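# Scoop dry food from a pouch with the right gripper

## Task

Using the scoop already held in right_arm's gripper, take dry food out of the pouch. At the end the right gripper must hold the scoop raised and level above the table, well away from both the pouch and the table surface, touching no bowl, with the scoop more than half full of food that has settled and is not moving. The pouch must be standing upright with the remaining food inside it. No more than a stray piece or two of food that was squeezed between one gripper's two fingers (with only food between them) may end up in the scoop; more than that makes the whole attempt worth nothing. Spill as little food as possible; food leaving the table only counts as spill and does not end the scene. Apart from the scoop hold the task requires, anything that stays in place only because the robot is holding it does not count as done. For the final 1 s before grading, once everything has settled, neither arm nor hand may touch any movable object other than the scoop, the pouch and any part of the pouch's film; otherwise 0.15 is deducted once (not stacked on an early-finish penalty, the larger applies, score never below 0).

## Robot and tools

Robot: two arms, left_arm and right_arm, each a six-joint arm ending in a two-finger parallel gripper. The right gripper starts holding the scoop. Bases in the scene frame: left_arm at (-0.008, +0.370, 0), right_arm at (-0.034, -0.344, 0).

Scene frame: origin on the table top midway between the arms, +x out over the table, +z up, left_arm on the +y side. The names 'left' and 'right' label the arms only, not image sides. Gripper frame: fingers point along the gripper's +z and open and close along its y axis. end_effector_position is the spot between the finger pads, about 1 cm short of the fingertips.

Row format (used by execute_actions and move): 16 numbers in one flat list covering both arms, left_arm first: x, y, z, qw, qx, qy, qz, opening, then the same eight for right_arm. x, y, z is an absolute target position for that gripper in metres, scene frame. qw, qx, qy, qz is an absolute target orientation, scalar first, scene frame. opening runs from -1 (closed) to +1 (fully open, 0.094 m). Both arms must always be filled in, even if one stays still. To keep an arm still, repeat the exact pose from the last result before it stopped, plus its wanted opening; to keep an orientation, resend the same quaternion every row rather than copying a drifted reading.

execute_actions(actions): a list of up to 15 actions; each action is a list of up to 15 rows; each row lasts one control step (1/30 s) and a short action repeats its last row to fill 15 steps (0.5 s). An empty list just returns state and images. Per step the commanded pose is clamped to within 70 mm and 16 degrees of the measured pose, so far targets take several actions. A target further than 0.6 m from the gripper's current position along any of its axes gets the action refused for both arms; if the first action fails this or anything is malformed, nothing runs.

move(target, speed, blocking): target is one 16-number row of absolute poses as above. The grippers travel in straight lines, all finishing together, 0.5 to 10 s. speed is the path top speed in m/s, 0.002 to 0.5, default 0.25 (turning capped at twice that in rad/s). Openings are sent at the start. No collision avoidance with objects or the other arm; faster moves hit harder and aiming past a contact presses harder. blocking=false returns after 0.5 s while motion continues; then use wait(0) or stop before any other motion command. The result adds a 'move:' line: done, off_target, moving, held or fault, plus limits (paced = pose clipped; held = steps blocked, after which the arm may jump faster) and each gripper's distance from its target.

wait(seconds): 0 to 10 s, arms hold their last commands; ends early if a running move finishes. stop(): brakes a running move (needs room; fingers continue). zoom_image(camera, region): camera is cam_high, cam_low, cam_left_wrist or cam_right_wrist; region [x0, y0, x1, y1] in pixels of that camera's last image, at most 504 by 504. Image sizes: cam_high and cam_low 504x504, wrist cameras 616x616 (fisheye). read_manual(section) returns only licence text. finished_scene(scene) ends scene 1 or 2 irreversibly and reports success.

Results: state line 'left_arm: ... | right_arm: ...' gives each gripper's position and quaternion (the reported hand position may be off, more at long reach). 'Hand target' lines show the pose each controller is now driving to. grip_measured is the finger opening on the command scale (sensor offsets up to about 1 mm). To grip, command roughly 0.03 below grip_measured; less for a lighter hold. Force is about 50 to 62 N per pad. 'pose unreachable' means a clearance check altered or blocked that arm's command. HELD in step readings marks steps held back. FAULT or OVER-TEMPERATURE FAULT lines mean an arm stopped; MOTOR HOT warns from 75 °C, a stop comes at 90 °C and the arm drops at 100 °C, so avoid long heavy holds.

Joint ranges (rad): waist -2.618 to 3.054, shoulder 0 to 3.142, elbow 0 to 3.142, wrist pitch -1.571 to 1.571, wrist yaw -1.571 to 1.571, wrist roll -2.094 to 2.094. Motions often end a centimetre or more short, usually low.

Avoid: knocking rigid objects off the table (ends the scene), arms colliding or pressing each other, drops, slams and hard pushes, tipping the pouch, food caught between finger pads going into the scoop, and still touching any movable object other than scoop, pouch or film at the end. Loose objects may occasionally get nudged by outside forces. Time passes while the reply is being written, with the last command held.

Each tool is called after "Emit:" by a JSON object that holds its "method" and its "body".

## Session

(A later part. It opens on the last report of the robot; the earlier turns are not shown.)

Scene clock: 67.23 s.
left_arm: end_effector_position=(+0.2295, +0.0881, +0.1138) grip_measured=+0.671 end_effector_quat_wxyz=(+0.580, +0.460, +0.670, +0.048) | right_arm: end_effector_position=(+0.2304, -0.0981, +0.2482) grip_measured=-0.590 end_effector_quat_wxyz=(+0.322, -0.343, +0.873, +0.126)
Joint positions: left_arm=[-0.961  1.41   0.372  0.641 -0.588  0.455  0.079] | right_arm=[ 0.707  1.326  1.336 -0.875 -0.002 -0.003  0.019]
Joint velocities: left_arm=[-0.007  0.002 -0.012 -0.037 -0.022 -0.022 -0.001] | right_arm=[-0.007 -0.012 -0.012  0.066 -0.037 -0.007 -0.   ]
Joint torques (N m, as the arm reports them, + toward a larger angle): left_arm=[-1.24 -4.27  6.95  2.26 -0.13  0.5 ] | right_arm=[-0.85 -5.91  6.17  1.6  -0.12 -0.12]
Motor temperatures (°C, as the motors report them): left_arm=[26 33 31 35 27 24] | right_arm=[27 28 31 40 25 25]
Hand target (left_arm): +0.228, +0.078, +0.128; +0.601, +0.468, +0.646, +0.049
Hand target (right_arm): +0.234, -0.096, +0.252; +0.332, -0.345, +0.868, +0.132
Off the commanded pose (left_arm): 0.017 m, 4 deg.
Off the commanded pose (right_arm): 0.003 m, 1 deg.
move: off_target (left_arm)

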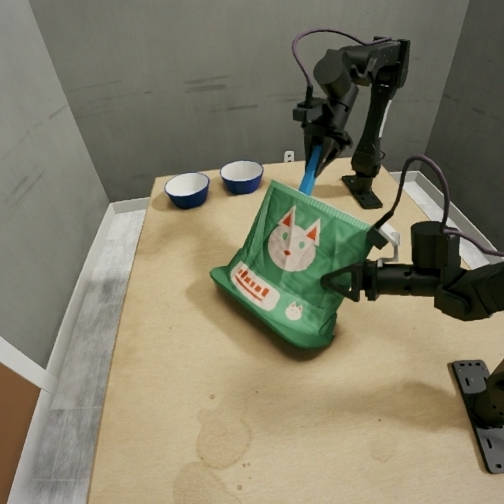

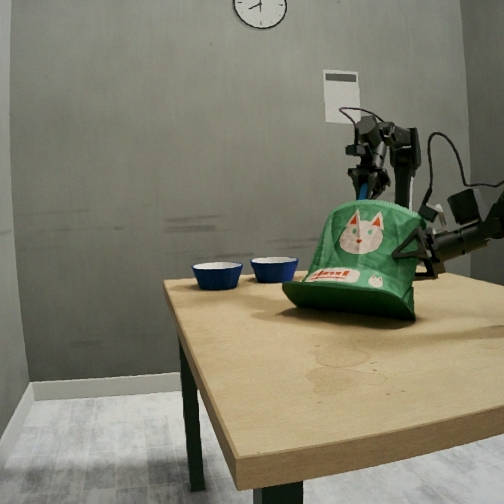

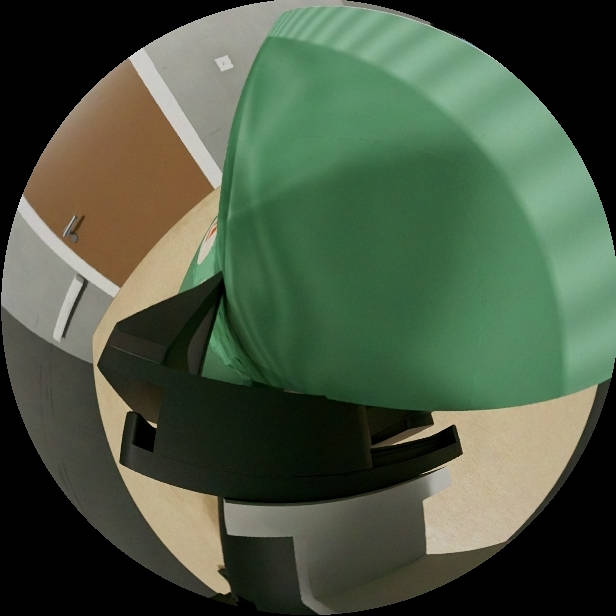

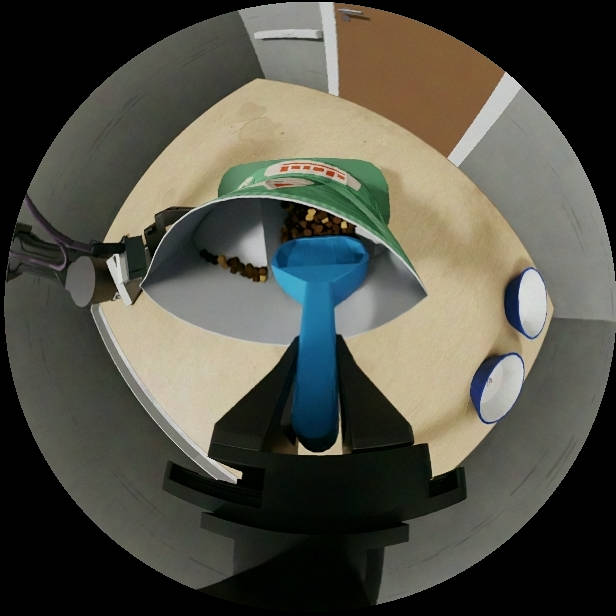

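Emit:
{"method": "move", "body": {"target": [0.228,0.078,0.128,0.603,0.469,0.644,0.049,0.6,0.245,-0.081,0.232,0.248,-0.354,0.897,0.098,-0.62], "speed": 0.05}}

Emit:
{"method": "move", "body": {"target": [0.229,0.088,0.125,0.59,0.462,0.66,0.049,1,0.245,-0.081,0.232,0.248,-0.354,0.897,0.098,-0.62], "speed": 0.05}}

Scene clock: 73.80 s.
left_arm: end_effector_position=(+0.2295, +0.0881, +0.1138) grip_measured=+0.671 end_effector_quat_wxyz=(+0.580, +0.460, +0.670, +0.048) | right_arm: end_effector_position=(+0.2487, -0.0801, +0.2350) grip_measured=-0.590 end_effector_quat_wxyz=(+0.261, -0.352, +0.893, +0.105)
Joint positions: left_arm=[-0.961  1.41   0.372  0.641 -0.588  0.455  0.079] | right_arm=[ 0.707  1.527  1.534 -1.008 -0.006 -0.003  0.019]
Joint velocities: left_arm=[-0.007 -0.017 -0.012 -0.037 -0.022 -0.037 -0.   ] | right_arm=[-0.012 -0.022 -0.012 -0.007 -0.051  0.081 -0.   ]
Joint torques (N m, as the arm reports them, + toward a larger angle): left_arm=[-1.25 -4.27  6.96  2.27 -0.13  0.49] | right_arm=[ 0.7  -6.69  7.21  0.83  0.08  0.07]
Motor temperatures (°C, as the motors report them): left_arm=[26 33 31 35 27 25] | right_arm=[27 28 31 40 25 25]
Hand target (left_arm): +0.228, +0.078, +0.128; +0.601, +0.468, +0.646, +0.049
Hand target (right_arm): +0.245, -0.081, +0.233; +0.248, -0.354, +0.896, +0.098
Off the commanded pose (left_arm): 0.017 m, 4 deg.
Off the commanded pose (right_arm): 0.005 m, 2 deg.
move: off_target (left_arm)

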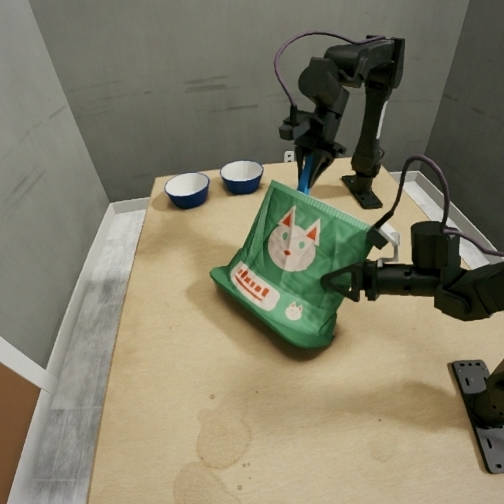

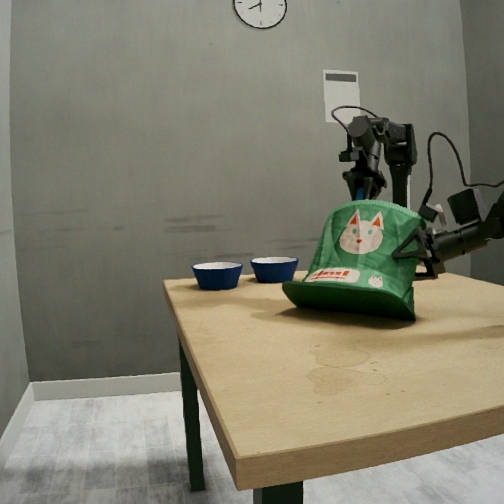

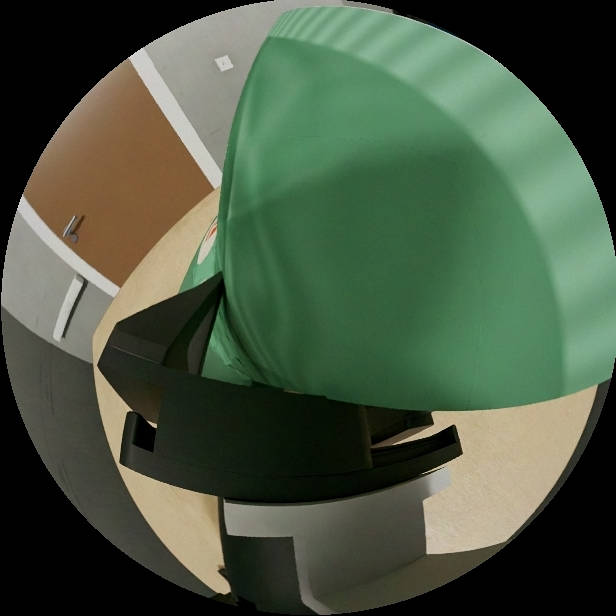

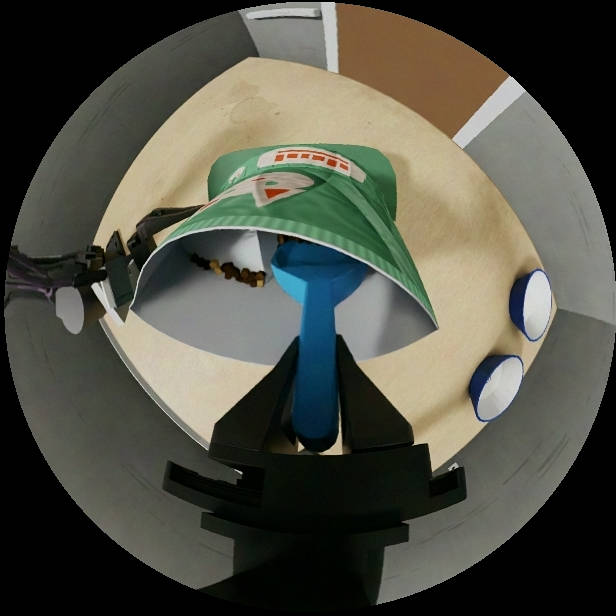

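Scene clock: 74.53 s.
left_arm: end_effector_position=(+0.2294, +0.0885, +0.1173) grip_measured=+1.000 end_effector_quat_wxyz=(+0.583, +0.463, +0.666, +0.051) | right_arm: end_effector_position=(+0.2486, -0.0801, +0.2349) grip_measured=-0.590 end_effector_quat_wxyz=(+0.261, -0.352, +0.893, +0.105)
Joint positions: left_arm=[-0.961  1.397  0.372  0.635 -0.588  0.472  0.094] | right_arm=[ 0.707  1.527  1.534 -1.008 -0.006 -0.003  0.019]
Joint velocities: left_arm=[-0.007 -0.007 -0.017 -0.037 -0.051  0.022  0.   ] | right_arm=[-0.012 -0.012 -0.007 -0.007 -0.007 -0.007  0.   ]
Joint torques (N m, as the arm reports them, + toward a larger angle): left_arm=[-0.09 -6.52  6.42  1.79 -0.09  0.09] | right_arm=[ 0.59 -6.83  6.98  0.83  0.06  0.04]
Motor temperatures (°C, as the motors report them): left_arm=[26 33 31 35 27 25] | right_arm=[27 28 31 40 25 25]
Hand target (left_arm): +0.229, +0.088, +0.125; +0.590, +0.462, +0.660, +0.049
Hand target (right_arm): +0.245, -0.081, +0.232; +0.248, -0.354, +0.896, +0.098
Off the commanded pose (left_arm): 0.008 m, 1 deg.
Off the commanded pose (right_arm): 0.005 m, 2 deg.
move: done

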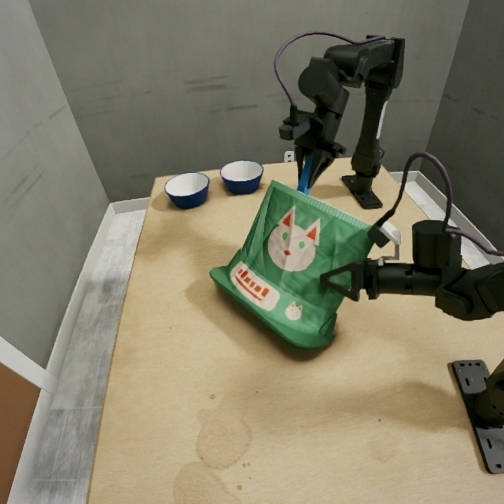

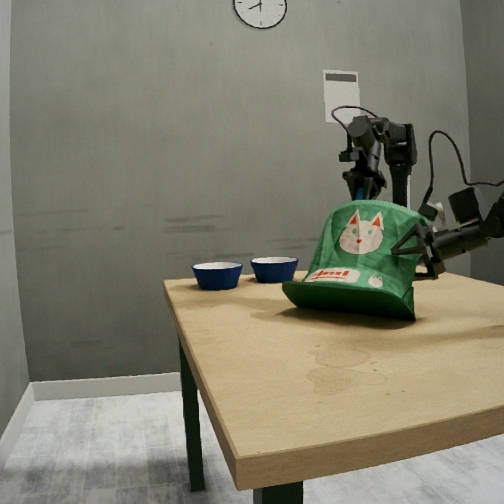

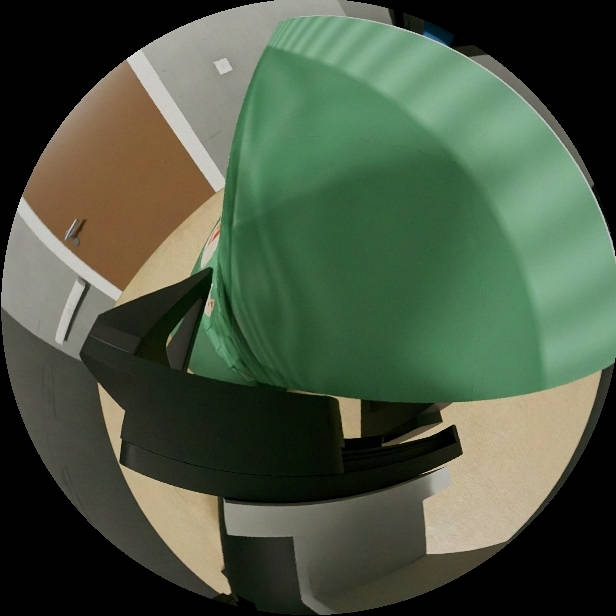

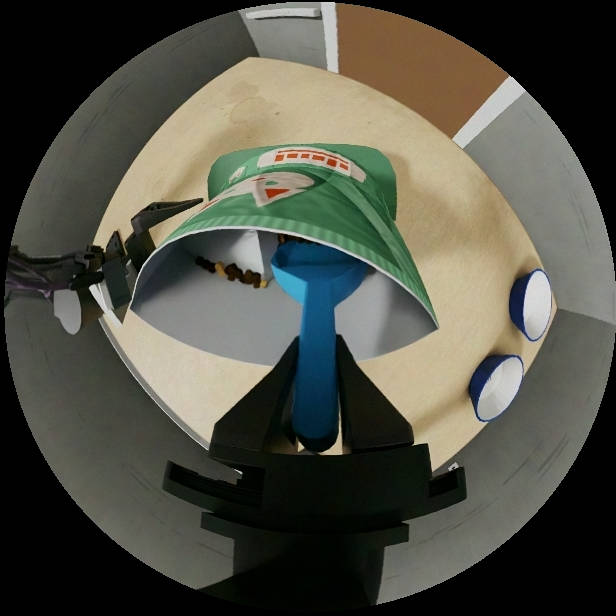

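Emit:
{"method": "move", "body": {"target": [0.16,0.155,0.15,0.59,0.462,0.66,0.049,1,0.245,-0.081,0.232,0.248,-0.354,0.897,0.098,-0.62], "speed": 0.15}}

Emit:
{"method": "move", "body": {"target": [0.25,0.27,0.15,0.40,0.25,0.82,-0.33,0,0.245,-0.081,0.232,0.248,-0.354,0.897,0.098,-0.62], "speed": 0.25}}

Emit:
{"method": "move", "body": {"target": [0.298,0.246,0.095,0.198,0.164,0.824,-0.504,0,0.245,-0.081,0.232,0.248,-0.354,0.897,0.098,-0.62], "speed": 0.2}}

Scene clock: 94.80 s.
left_arm: end_effector_position=(+0.1609, +0.1574, +0.1378) grip_measured=+1.000 end_effector_quat_wxyz=(+0.578, +0.479, +0.658, +0.062) | right_arm: end_effector_position=(+0.2486, -0.0801, +0.2349) grip_measured=-0.590 end_effector_quat_wxyz=(+0.261, -0.352, +0.893, +0.105)
Joint positions: left_arm=[-1.218  0.747  0.23   0.024 -0.816  0.362  0.094] | right_arm=[ 0.707  1.527  1.534 -1.008 -0.006 -0.003  0.019]
Joint velocities: left_arm=[ 0.002 -0.002  0.017 -0.066 -0.095  0.022  0.   ] | right_arm=[ 0.002  0.002 -0.012 -0.007 -0.037 -0.051 -0.   ]
Joint torques (N m, as the arm reports them, + toward a larger angle): left_arm=[-0.91 -1.8   9.15  1.65 -0.35 -0.12] | right_arm=[ 0.61 -6.92  6.89  0.81  0.07  0.03]
Motor temperatures (°C, as the motors report them): left_arm=[26 33 31 34 27 24] | right_arm=[27 28 32 38 25 25]
Hand target (left_arm): +0.160, +0.155, +0.151; +0.591, +0.462, +0.659, +0.049
Hand target (right_arm): +0.245, -0.081, +0.232; +0.248, -0.354, +0.896, +0.098
Off the commanded pose (left_arm): 0.012 m, 3 deg.
Off the commanded pose (right_arm): 0.005 m, 2 deg.
move: off_target (left_arm)

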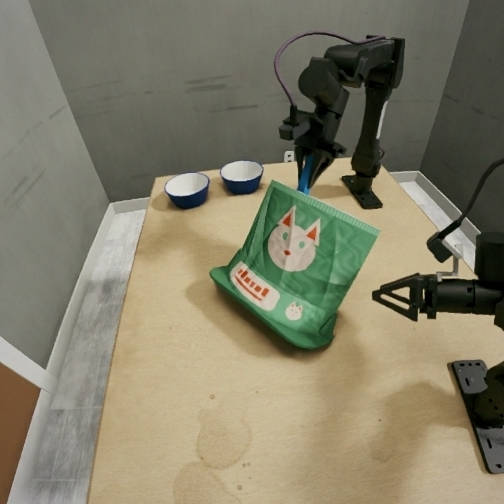

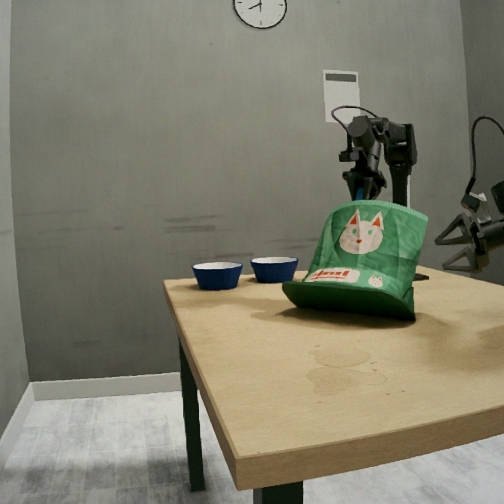

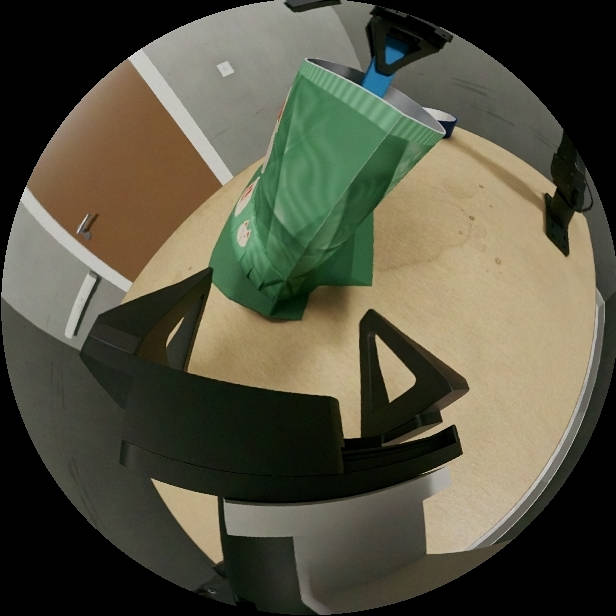

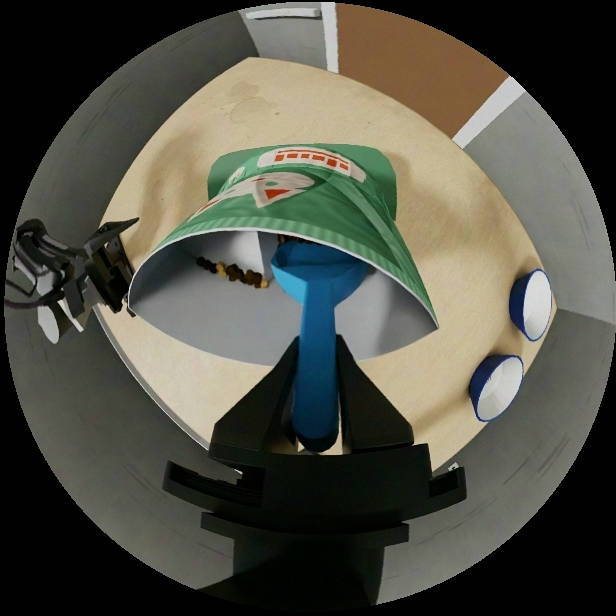

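Scene clock: 97.53 s.
left_arm: end_effector_position=(+0.2437, +0.2686, +0.1336) grip_measured=+0.002 end_effector_quat_wxyz=(+0.377, +0.240, +0.831, -0.330) | right_arm: end_effector_position=(+0.2486, -0.0801, +0.2349) grip_measured=-0.590 end_effector_quat_wxyz=(+0.261, -0.352, +0.893, +0.105)
Joint positions: left_arm=[ 0.345  1.044  0.535 -0.454  0.92   0.413  0.047] | right_arm=[ 0.707  1.527  1.534 -1.008 -0.006 -0.003  0.019]
Joint velocities: left_arm=[-0.007  0.002 -0.002 -0.037 -0.037 -0.022 -0.001] | right_arm=[-0.002 -0.022  0.012 -0.022 -0.051 -0.007 -0.   ]
Joint torques (N m, as the arm reports them, + toward a larger angle): left_arm=[ 0.87 -1.2  10.13  1.24  0.57  0.1 ] | right_arm=[ 0.68 -6.75  6.9   0.81  0.09  0.02]
Motor temperatures (°C, as the motors report them): left_arm=[26 33 31 34 27 24] | right_arm=[27 28 32 38 25 25]
Hand target (left_arm): +0.250, +0.270, +0.147; +0.394, +0.250, +0.821, -0.330
Hand target (right_arm): +0.245, -0.081, +0.232; +0.248, -0.354, +0.896, +0.098
Off the commanded pose (left_arm): 0.018 m, 3 deg.
Off the commanded pose (right_arm): 0.005 m, 2 deg.
move: off_target (left_arm)

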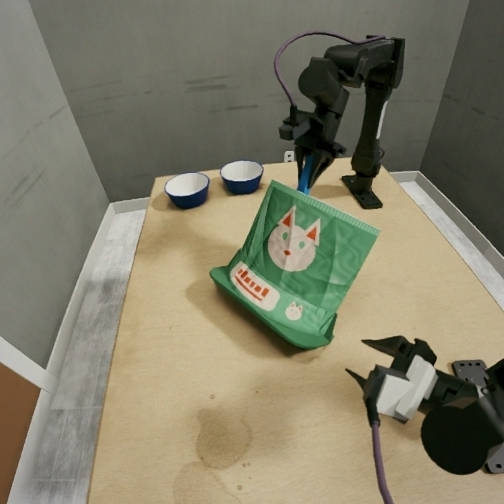

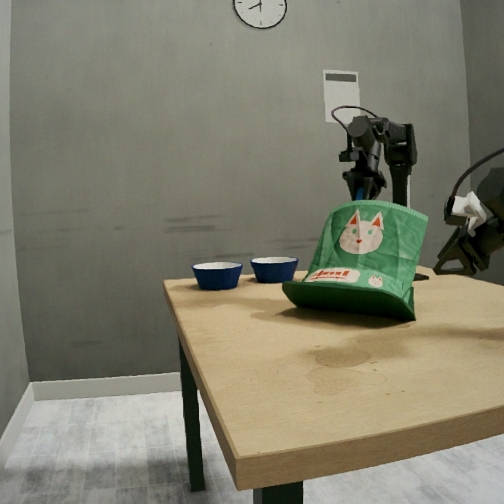

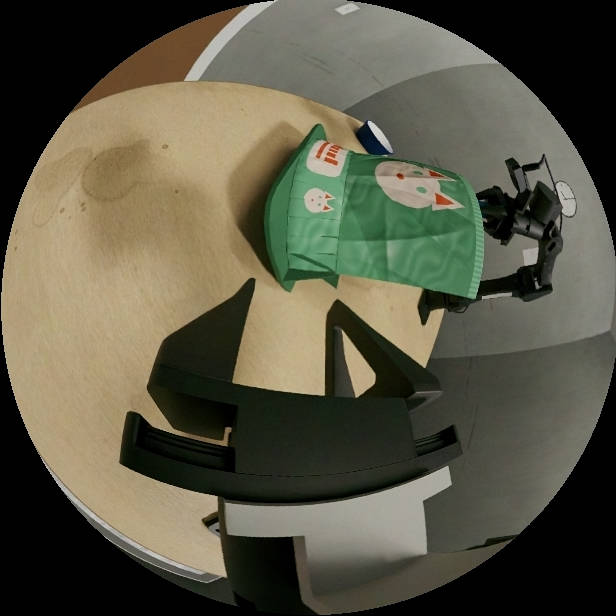

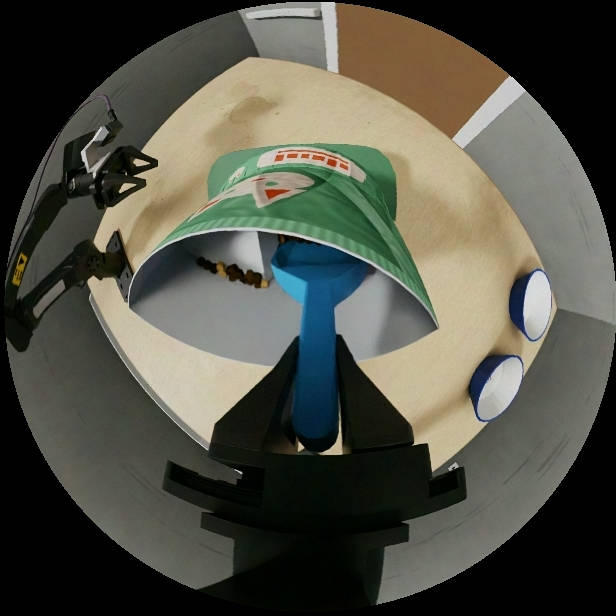

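Scene clock: 99.37 s.
left_arm: end_effector_position=(+0.2901, +0.2501, +0.0822) grip_measured=+0.001 end_effector_quat_wxyz=(+0.182, +0.147, +0.836, -0.496) | right_arm: end_effector_position=(+0.2486, -0.0801, +0.2349) grip_measured=-0.590 end_effector_quat_wxyz=(+0.261, -0.352, +0.893, +0.105)
Joint positions: left_arm=[ 0.317  1.731  0.862 -0.61   1.111  0.423  0.047] | right_arm=[ 0.707  1.527  1.534 -1.008 -0.006 -0.003  0.019]
Joint velocities: left_arm=[-0.022 -0.002 -0.007 -0.007 -0.066  0.007 -0.001] | right_arm=[ 0.007 -0.007 -0.002 -0.022  0.066 -0.051  0.   ]
Joint torques (N m, as the arm reports them, + toward a larger angle): left_arm=[-0.92 -7.01  8.41  0.58  0.69  0.14] | right_arm=[ 0.7  -6.78  7.08  0.83  0.07  0.07]
Motor temperatures (°C, as the motors report them): left_arm=[26 33 31 34 27 24] | right_arm=[27 28 32 38 25 25]
Hand target (left_arm): +0.297, +0.245, +0.094; +0.197, +0.166, +0.824, -0.504
Hand target (right_arm): +0.245, -0.081, +0.232; +0.248, -0.354, +0.896, +0.098
Off the commanded pose (left_arm): 0.016 m, 3 deg.
Off the commanded pose (right_arm): 0.005 m, 2 deg.
move: off_target (left_arm)

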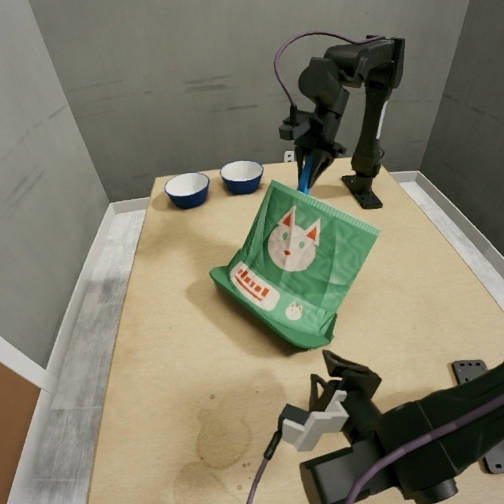

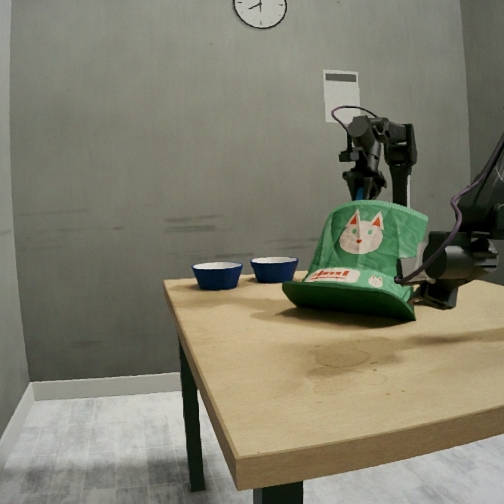

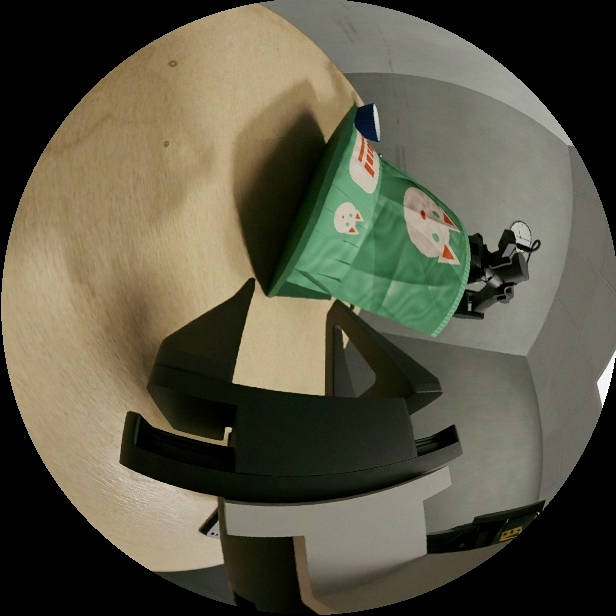

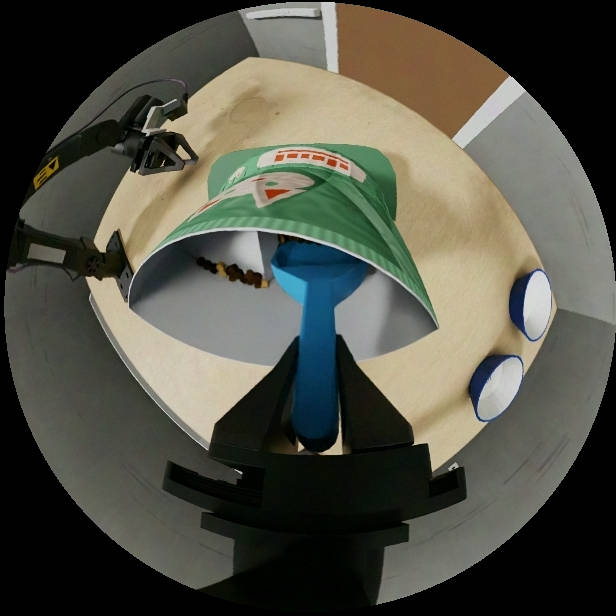

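Emit:
{"method": "move", "body": {"target": [0.325,0.185,0.078,0.198,0.164,0.824,-0.504,0,0.245,-0.081,0.232,0.248,-0.354,0.897,0.098,-0.62], "speed": 0.06}}

Emit:
{"method": "zoom_image", "body": {"camera": "cam_high", "region": [200,240,400,440]}}

Scene clock: 104.07 s.
left_arm: end_effector_position=(+0.3310, +0.1881, +0.0808) grip_measured=+0.001 end_effector_quat_wxyz=(+0.204, +0.160, +0.827, -0.500) | right_arm: end_effector_position=(+0.2486, -0.0801, +0.2349) grip_measured=-0.590 end_effector_quat_wxyz=(+0.261, -0.352, +0.893, +0.105)
Joint positions: left_arm=[ 0.105  1.792  0.862 -0.104  1.064 -0.019  0.047] | right_arm=[ 0.707  1.527  1.534 -1.008 -0.006 -0.003  0.019]
Joint velocities: left_arm=[-0.007 -0.012  0.022  0.11  -0.007 -0.081 -0.   ] | right_arm=[ 0.002  0.012 -0.022 -0.007 -0.022 -0.095 -0.001]
Joint torques (N m, as the arm reports them, + toward a larger angle): left_arm=[-0.74 -8.2   4.56  1.33  0.44  0.  ] | right_arm=[ 0.77 -6.81  6.93  0.8   0.08  0.01]
Motor temperatures (°C, as the motors report them): left_arm=[26 33 31 33 27 24] | right_arm=[27 29 32 38 25 25]
Hand target (left_arm): +0.326, +0.185, +0.078; +0.201, +0.163, +0.824, -0.504
Hand target (right_arm): +0.245, -0.081, +0.232; +0.248, -0.354, +0.896, +0.098
Off the commanded pose (left_arm): 0.007 m, 1 deg.
Off the commanded pose (right_arm): 0.005 m, 2 deg.
move: done

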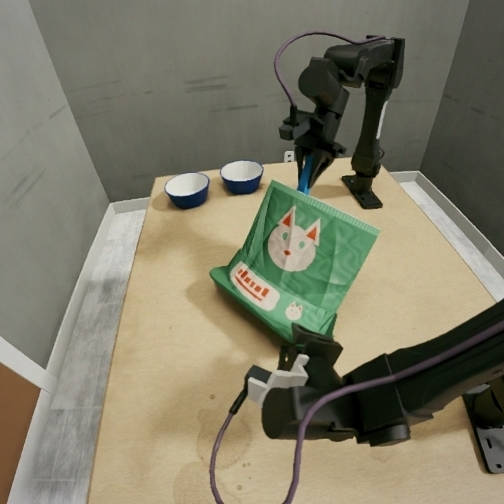

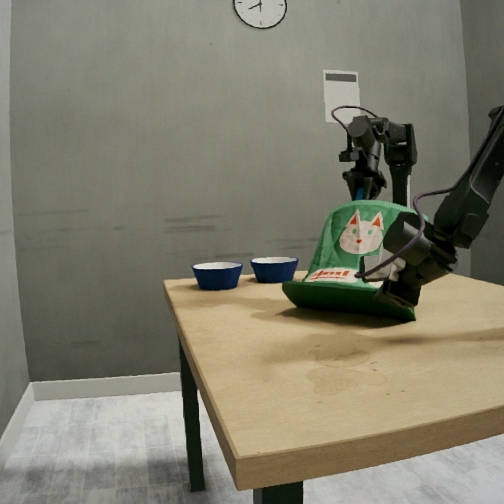

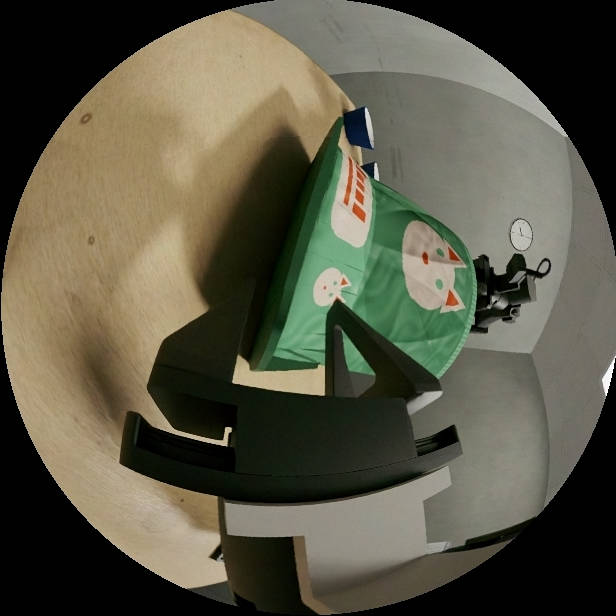

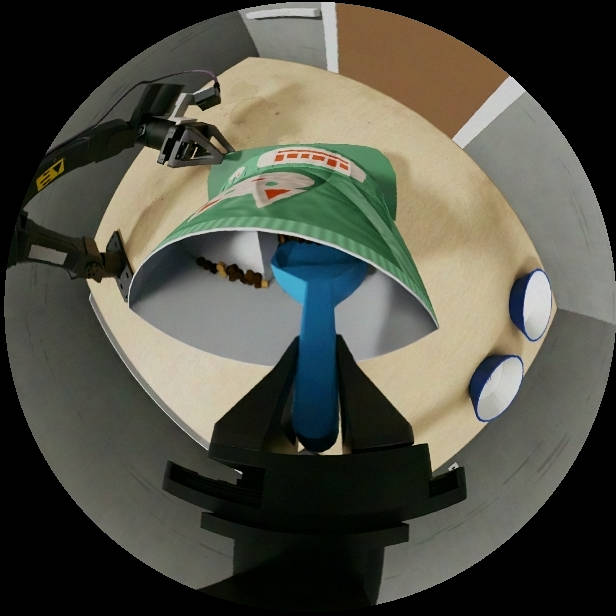

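Region (200, 240, 400, 440) of cam_high's 504x504 image, scaled by 2.520, with more detail than that image has.

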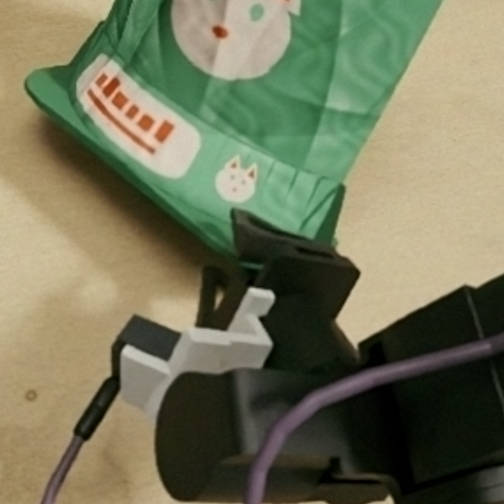

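Emit:
{"method": "move", "body": {"target": [0.320,0.167,0.057,0.198,0.164,0.824,-0.504,0,0.245,-0.081,0.232,0.248,-0.354,0.897,0.098,-0.62], "speed": 0.04}}

Emit:
{"method": "move", "body": {"target": [0.320,0.167,0.057,0.198,0.164,0.824,-0.504,-0.88,0.245,-0.081,0.232,0.248,-0.354,0.897,0.098,-0.62], "speed": 0.04}}

Scene clock: 108.73 s.
left_arm: end_effector_position=(+0.3229, +0.1719, +0.0587) grip_measured=+0.001 end_effector_quat_wxyz=(+0.197, +0.157, +0.827, -0.502) | right_arm: end_effector_position=(+0.2486, -0.0801, +0.2349) grip_measured=-0.590 end_effector_quat_wxyz=(+0.261, -0.352, +0.893, +0.105)
Joint positions: left_arm=[ 0.051  1.837  0.792  0.073  1.04  -0.107  0.047] | right_arm=[ 0.707  1.527  1.534 -1.008 -0.006 -0.003  0.019]
Joint velocities: left_arm=[-0.012 -0.002 -0.017  0.022 -0.022 -0.051 -0.001] | right_arm=[-0.007 -0.017 -0.002  0.037  0.066 -0.095  0.001]
Joint torques (N m, as the arm reports them, + toward a larger angle): left_arm=[-1.12 -7.92  4.69  1.48  0.38 -0.04] | right_arm=[ 0.72 -6.69  6.94  0.84  0.11  0.06]
Motor temperatures (°C, as the motors report them): left_arm=[26 33 31 33 27 24] | right_arm=[27 29 32 38 25 25]
Hand target (left_arm): +0.320, +0.167, +0.057; +0.198, +0.164, +0.824, -0.504
Hand target (right_arm): +0.245, -0.081, +0.232; +0.248, -0.354, +0.896, +0.098
Off the commanded pose (left_arm): 0.006 m, 1 deg.
Off the commanded pose (right_arm): 0.005 m, 2 deg.
move: done

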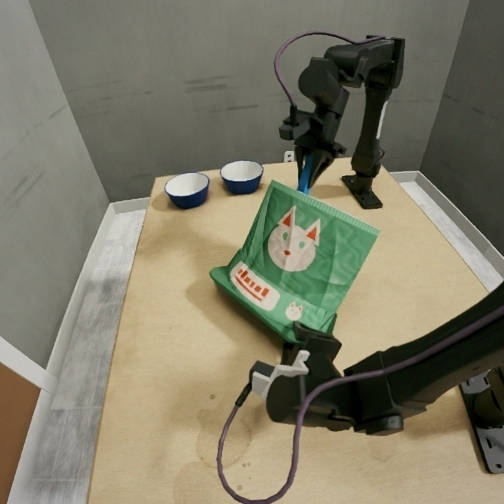

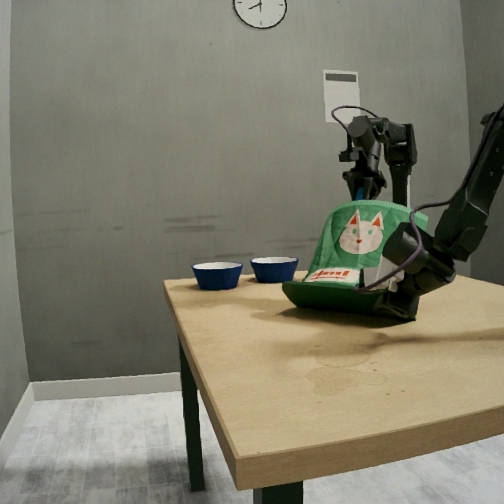

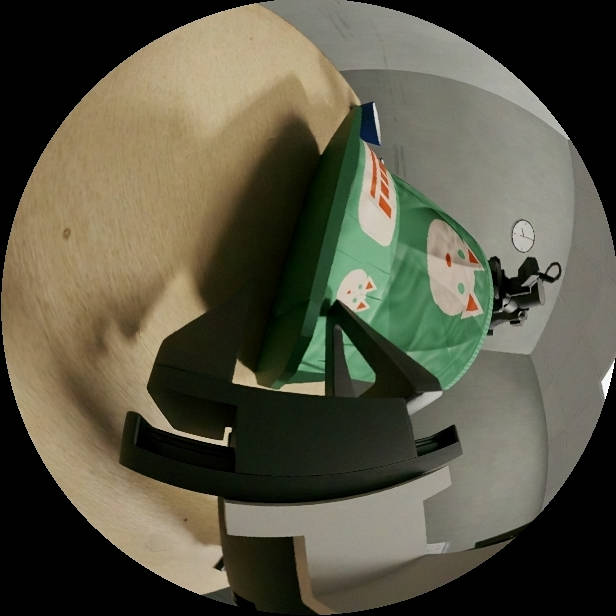

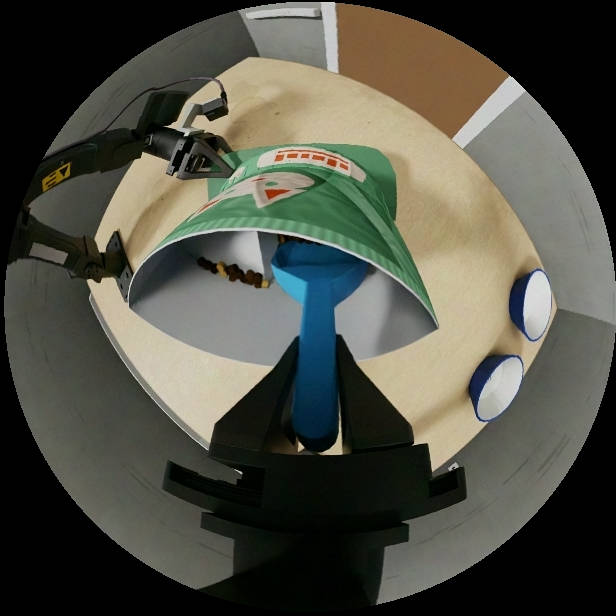

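Scene clock: 109.43 s.
left_arm: end_effector_position=(+0.3171, +0.1695, +0.0627) grip_measured=-0.814 end_effector_quat_wxyz=(+0.181, +0.151, +0.819, -0.523) | right_arm: end_effector_position=(+0.2485, -0.0809, +0.2345) grip_measured=-0.590 end_effector_quat_wxyz=(+0.260, -0.352, +0.893, +0.103)
Joint positions: left_arm=[ 0.054  1.841  0.791  0.064  1.089 -0.125  0.009] | right_arm=[ 0.707  1.527  1.534 -1.011 -0.003 -0.003  0.019]
Joint velocities: left_arm=[-0.002 -0.012  0.002 -0.007  0.037  0.022 -0.   ] | right_arm=[-0.012  0.017 -0.012 -0.066  0.022  0.022  0.   ]
Joint torques (N m, as the arm reports them, + toward a larger angle): left_arm=[-1.28 -8.21  4.95  1.48 -0.01  0.11] | right_arm=[ 0.54 -6.71  7.    0.86  0.06  0.02]
Motor temperatures (°C, as the motors report them): left_arm=[26 33 31 33 27 24] | right_arm=[27 29 32 38 25 25]
Hand target (left_arm): +0.320, +0.167, +0.057; +0.197, +0.165, +0.824, -0.505
Hand target (right_arm): +0.245, -0.081, +0.232; +0.248, -0.354, +0.896, +0.098
Off the commanded pose (left_arm): 0.007 m, 3 deg.
Off the commanded pose (right_arm): 0.004 m, 2 deg.
move: off_target (left_arm)

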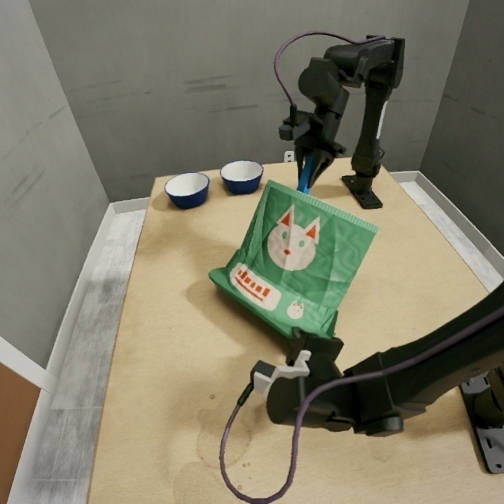

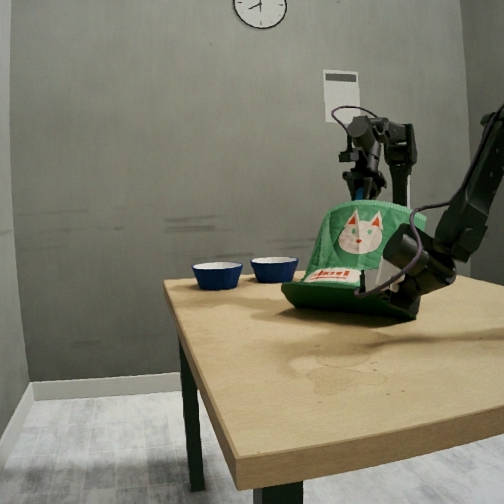

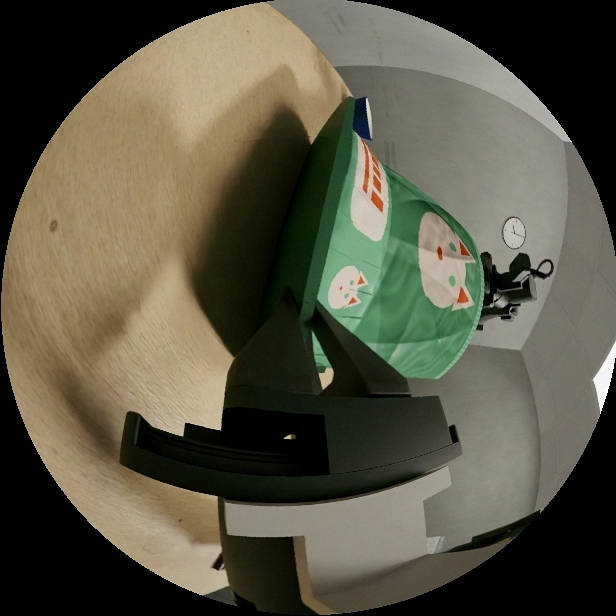

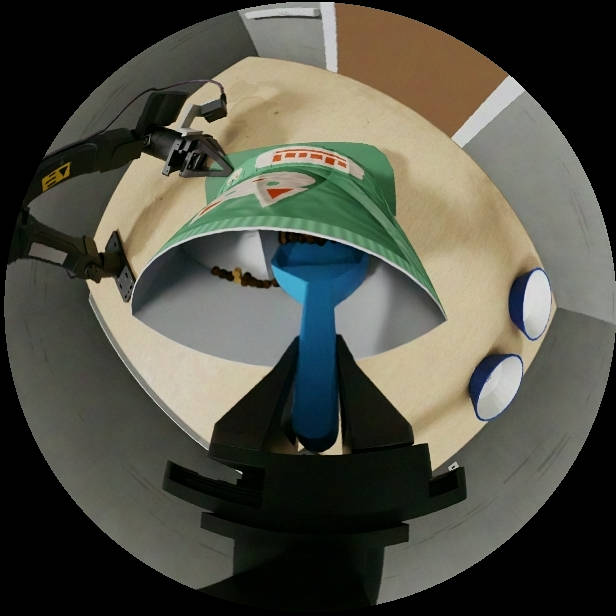

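Emit:
{"method": "move", "body": {"target": [0.352,0.202,0.114,0.253,0.222,0.843,-0.421,-0.88,0.256,-0.071,0.205,0.371,-0.337,0.853,0.146,-0.62], "speed": 0.04}}

Scene clock: 122.00 s.
left_arm: end_effector_position=(+0.3236, +0.1980, +0.0826) grip_measured=-0.814 end_effector_quat_wxyz=(+0.177, +0.174, +0.858, -0.450) | right_arm: end_effector_position=(+0.2572, -0.0700, +0.2101) grip_measured=-0.590 end_effector_quat_wxyz=(+0.369, -0.338, +0.852, +0.151)
Joint positions: left_arm=[ 0.103  1.753  0.945 -0.382  0.961  0.119  0.009] | right_arm=[ 0.708  1.366  1.135 -0.52  -0.015 -0.003  0.019]
Joint velocities: left_arm=[-0.012 -0.012  0.012 -0.037  0.11   0.007 -0.001] | right_arm=[ 0.012  0.007  0.022 -0.022 -0.022 -0.007  0.   ]
Joint torques (N m, as the arm reports them, + toward a larger angle): left_arm=[  0.67 -13.15  10.72   1.25   0.13   0.41] | right_arm=[ 0.65 -6.72  5.15  1.72  0.16  0.06]
Motor temperatures (°C, as the motors report them): left_arm=[26 33 31 33 27 24] | right_arm=[27 29 31 38 25 25]
Hand target (left_arm): +0.349, +0.203, +0.116; +0.252, +0.220, +0.843, -0.420
Hand target (right_arm): +0.257, -0.070, +0.205; +0.371, -0.336, +0.853, +0.147
Off the commanded pose (left_arm): 0.043 m, 11 deg.
Off the commanded pose (right_arm): 0.005 m, 1 deg.
move: off_target (left_arm)

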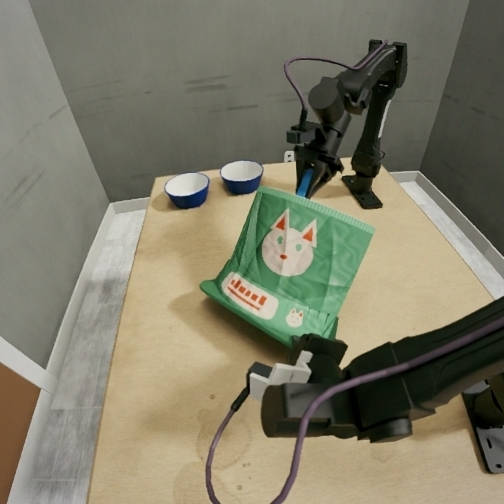

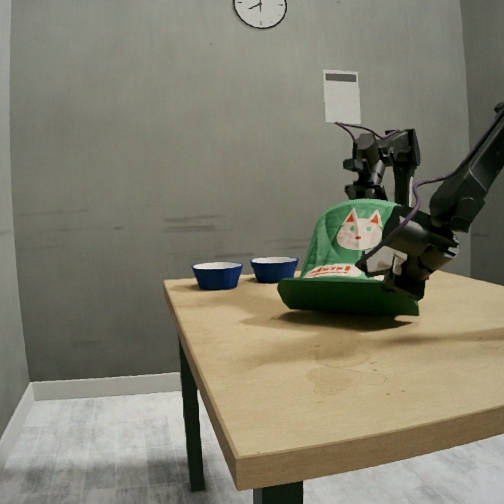

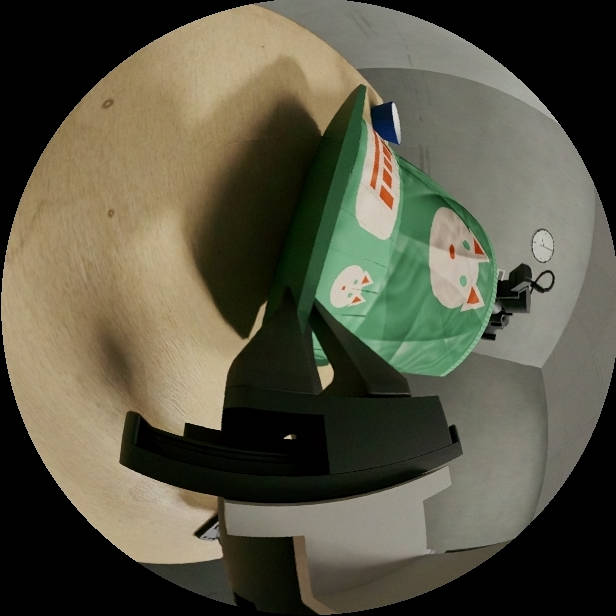

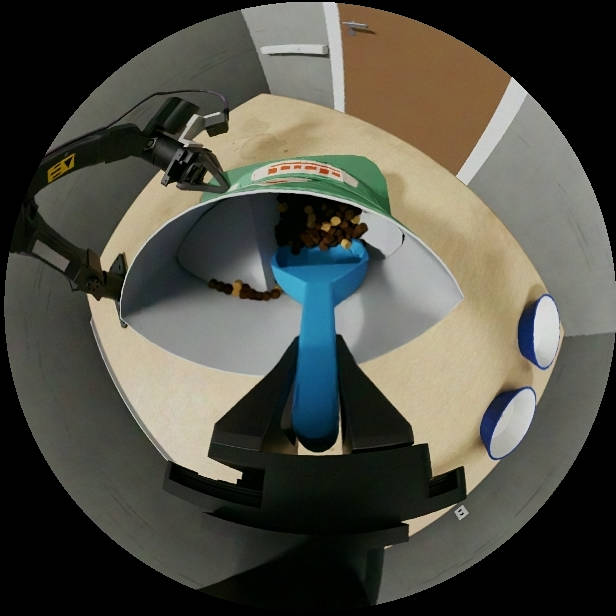

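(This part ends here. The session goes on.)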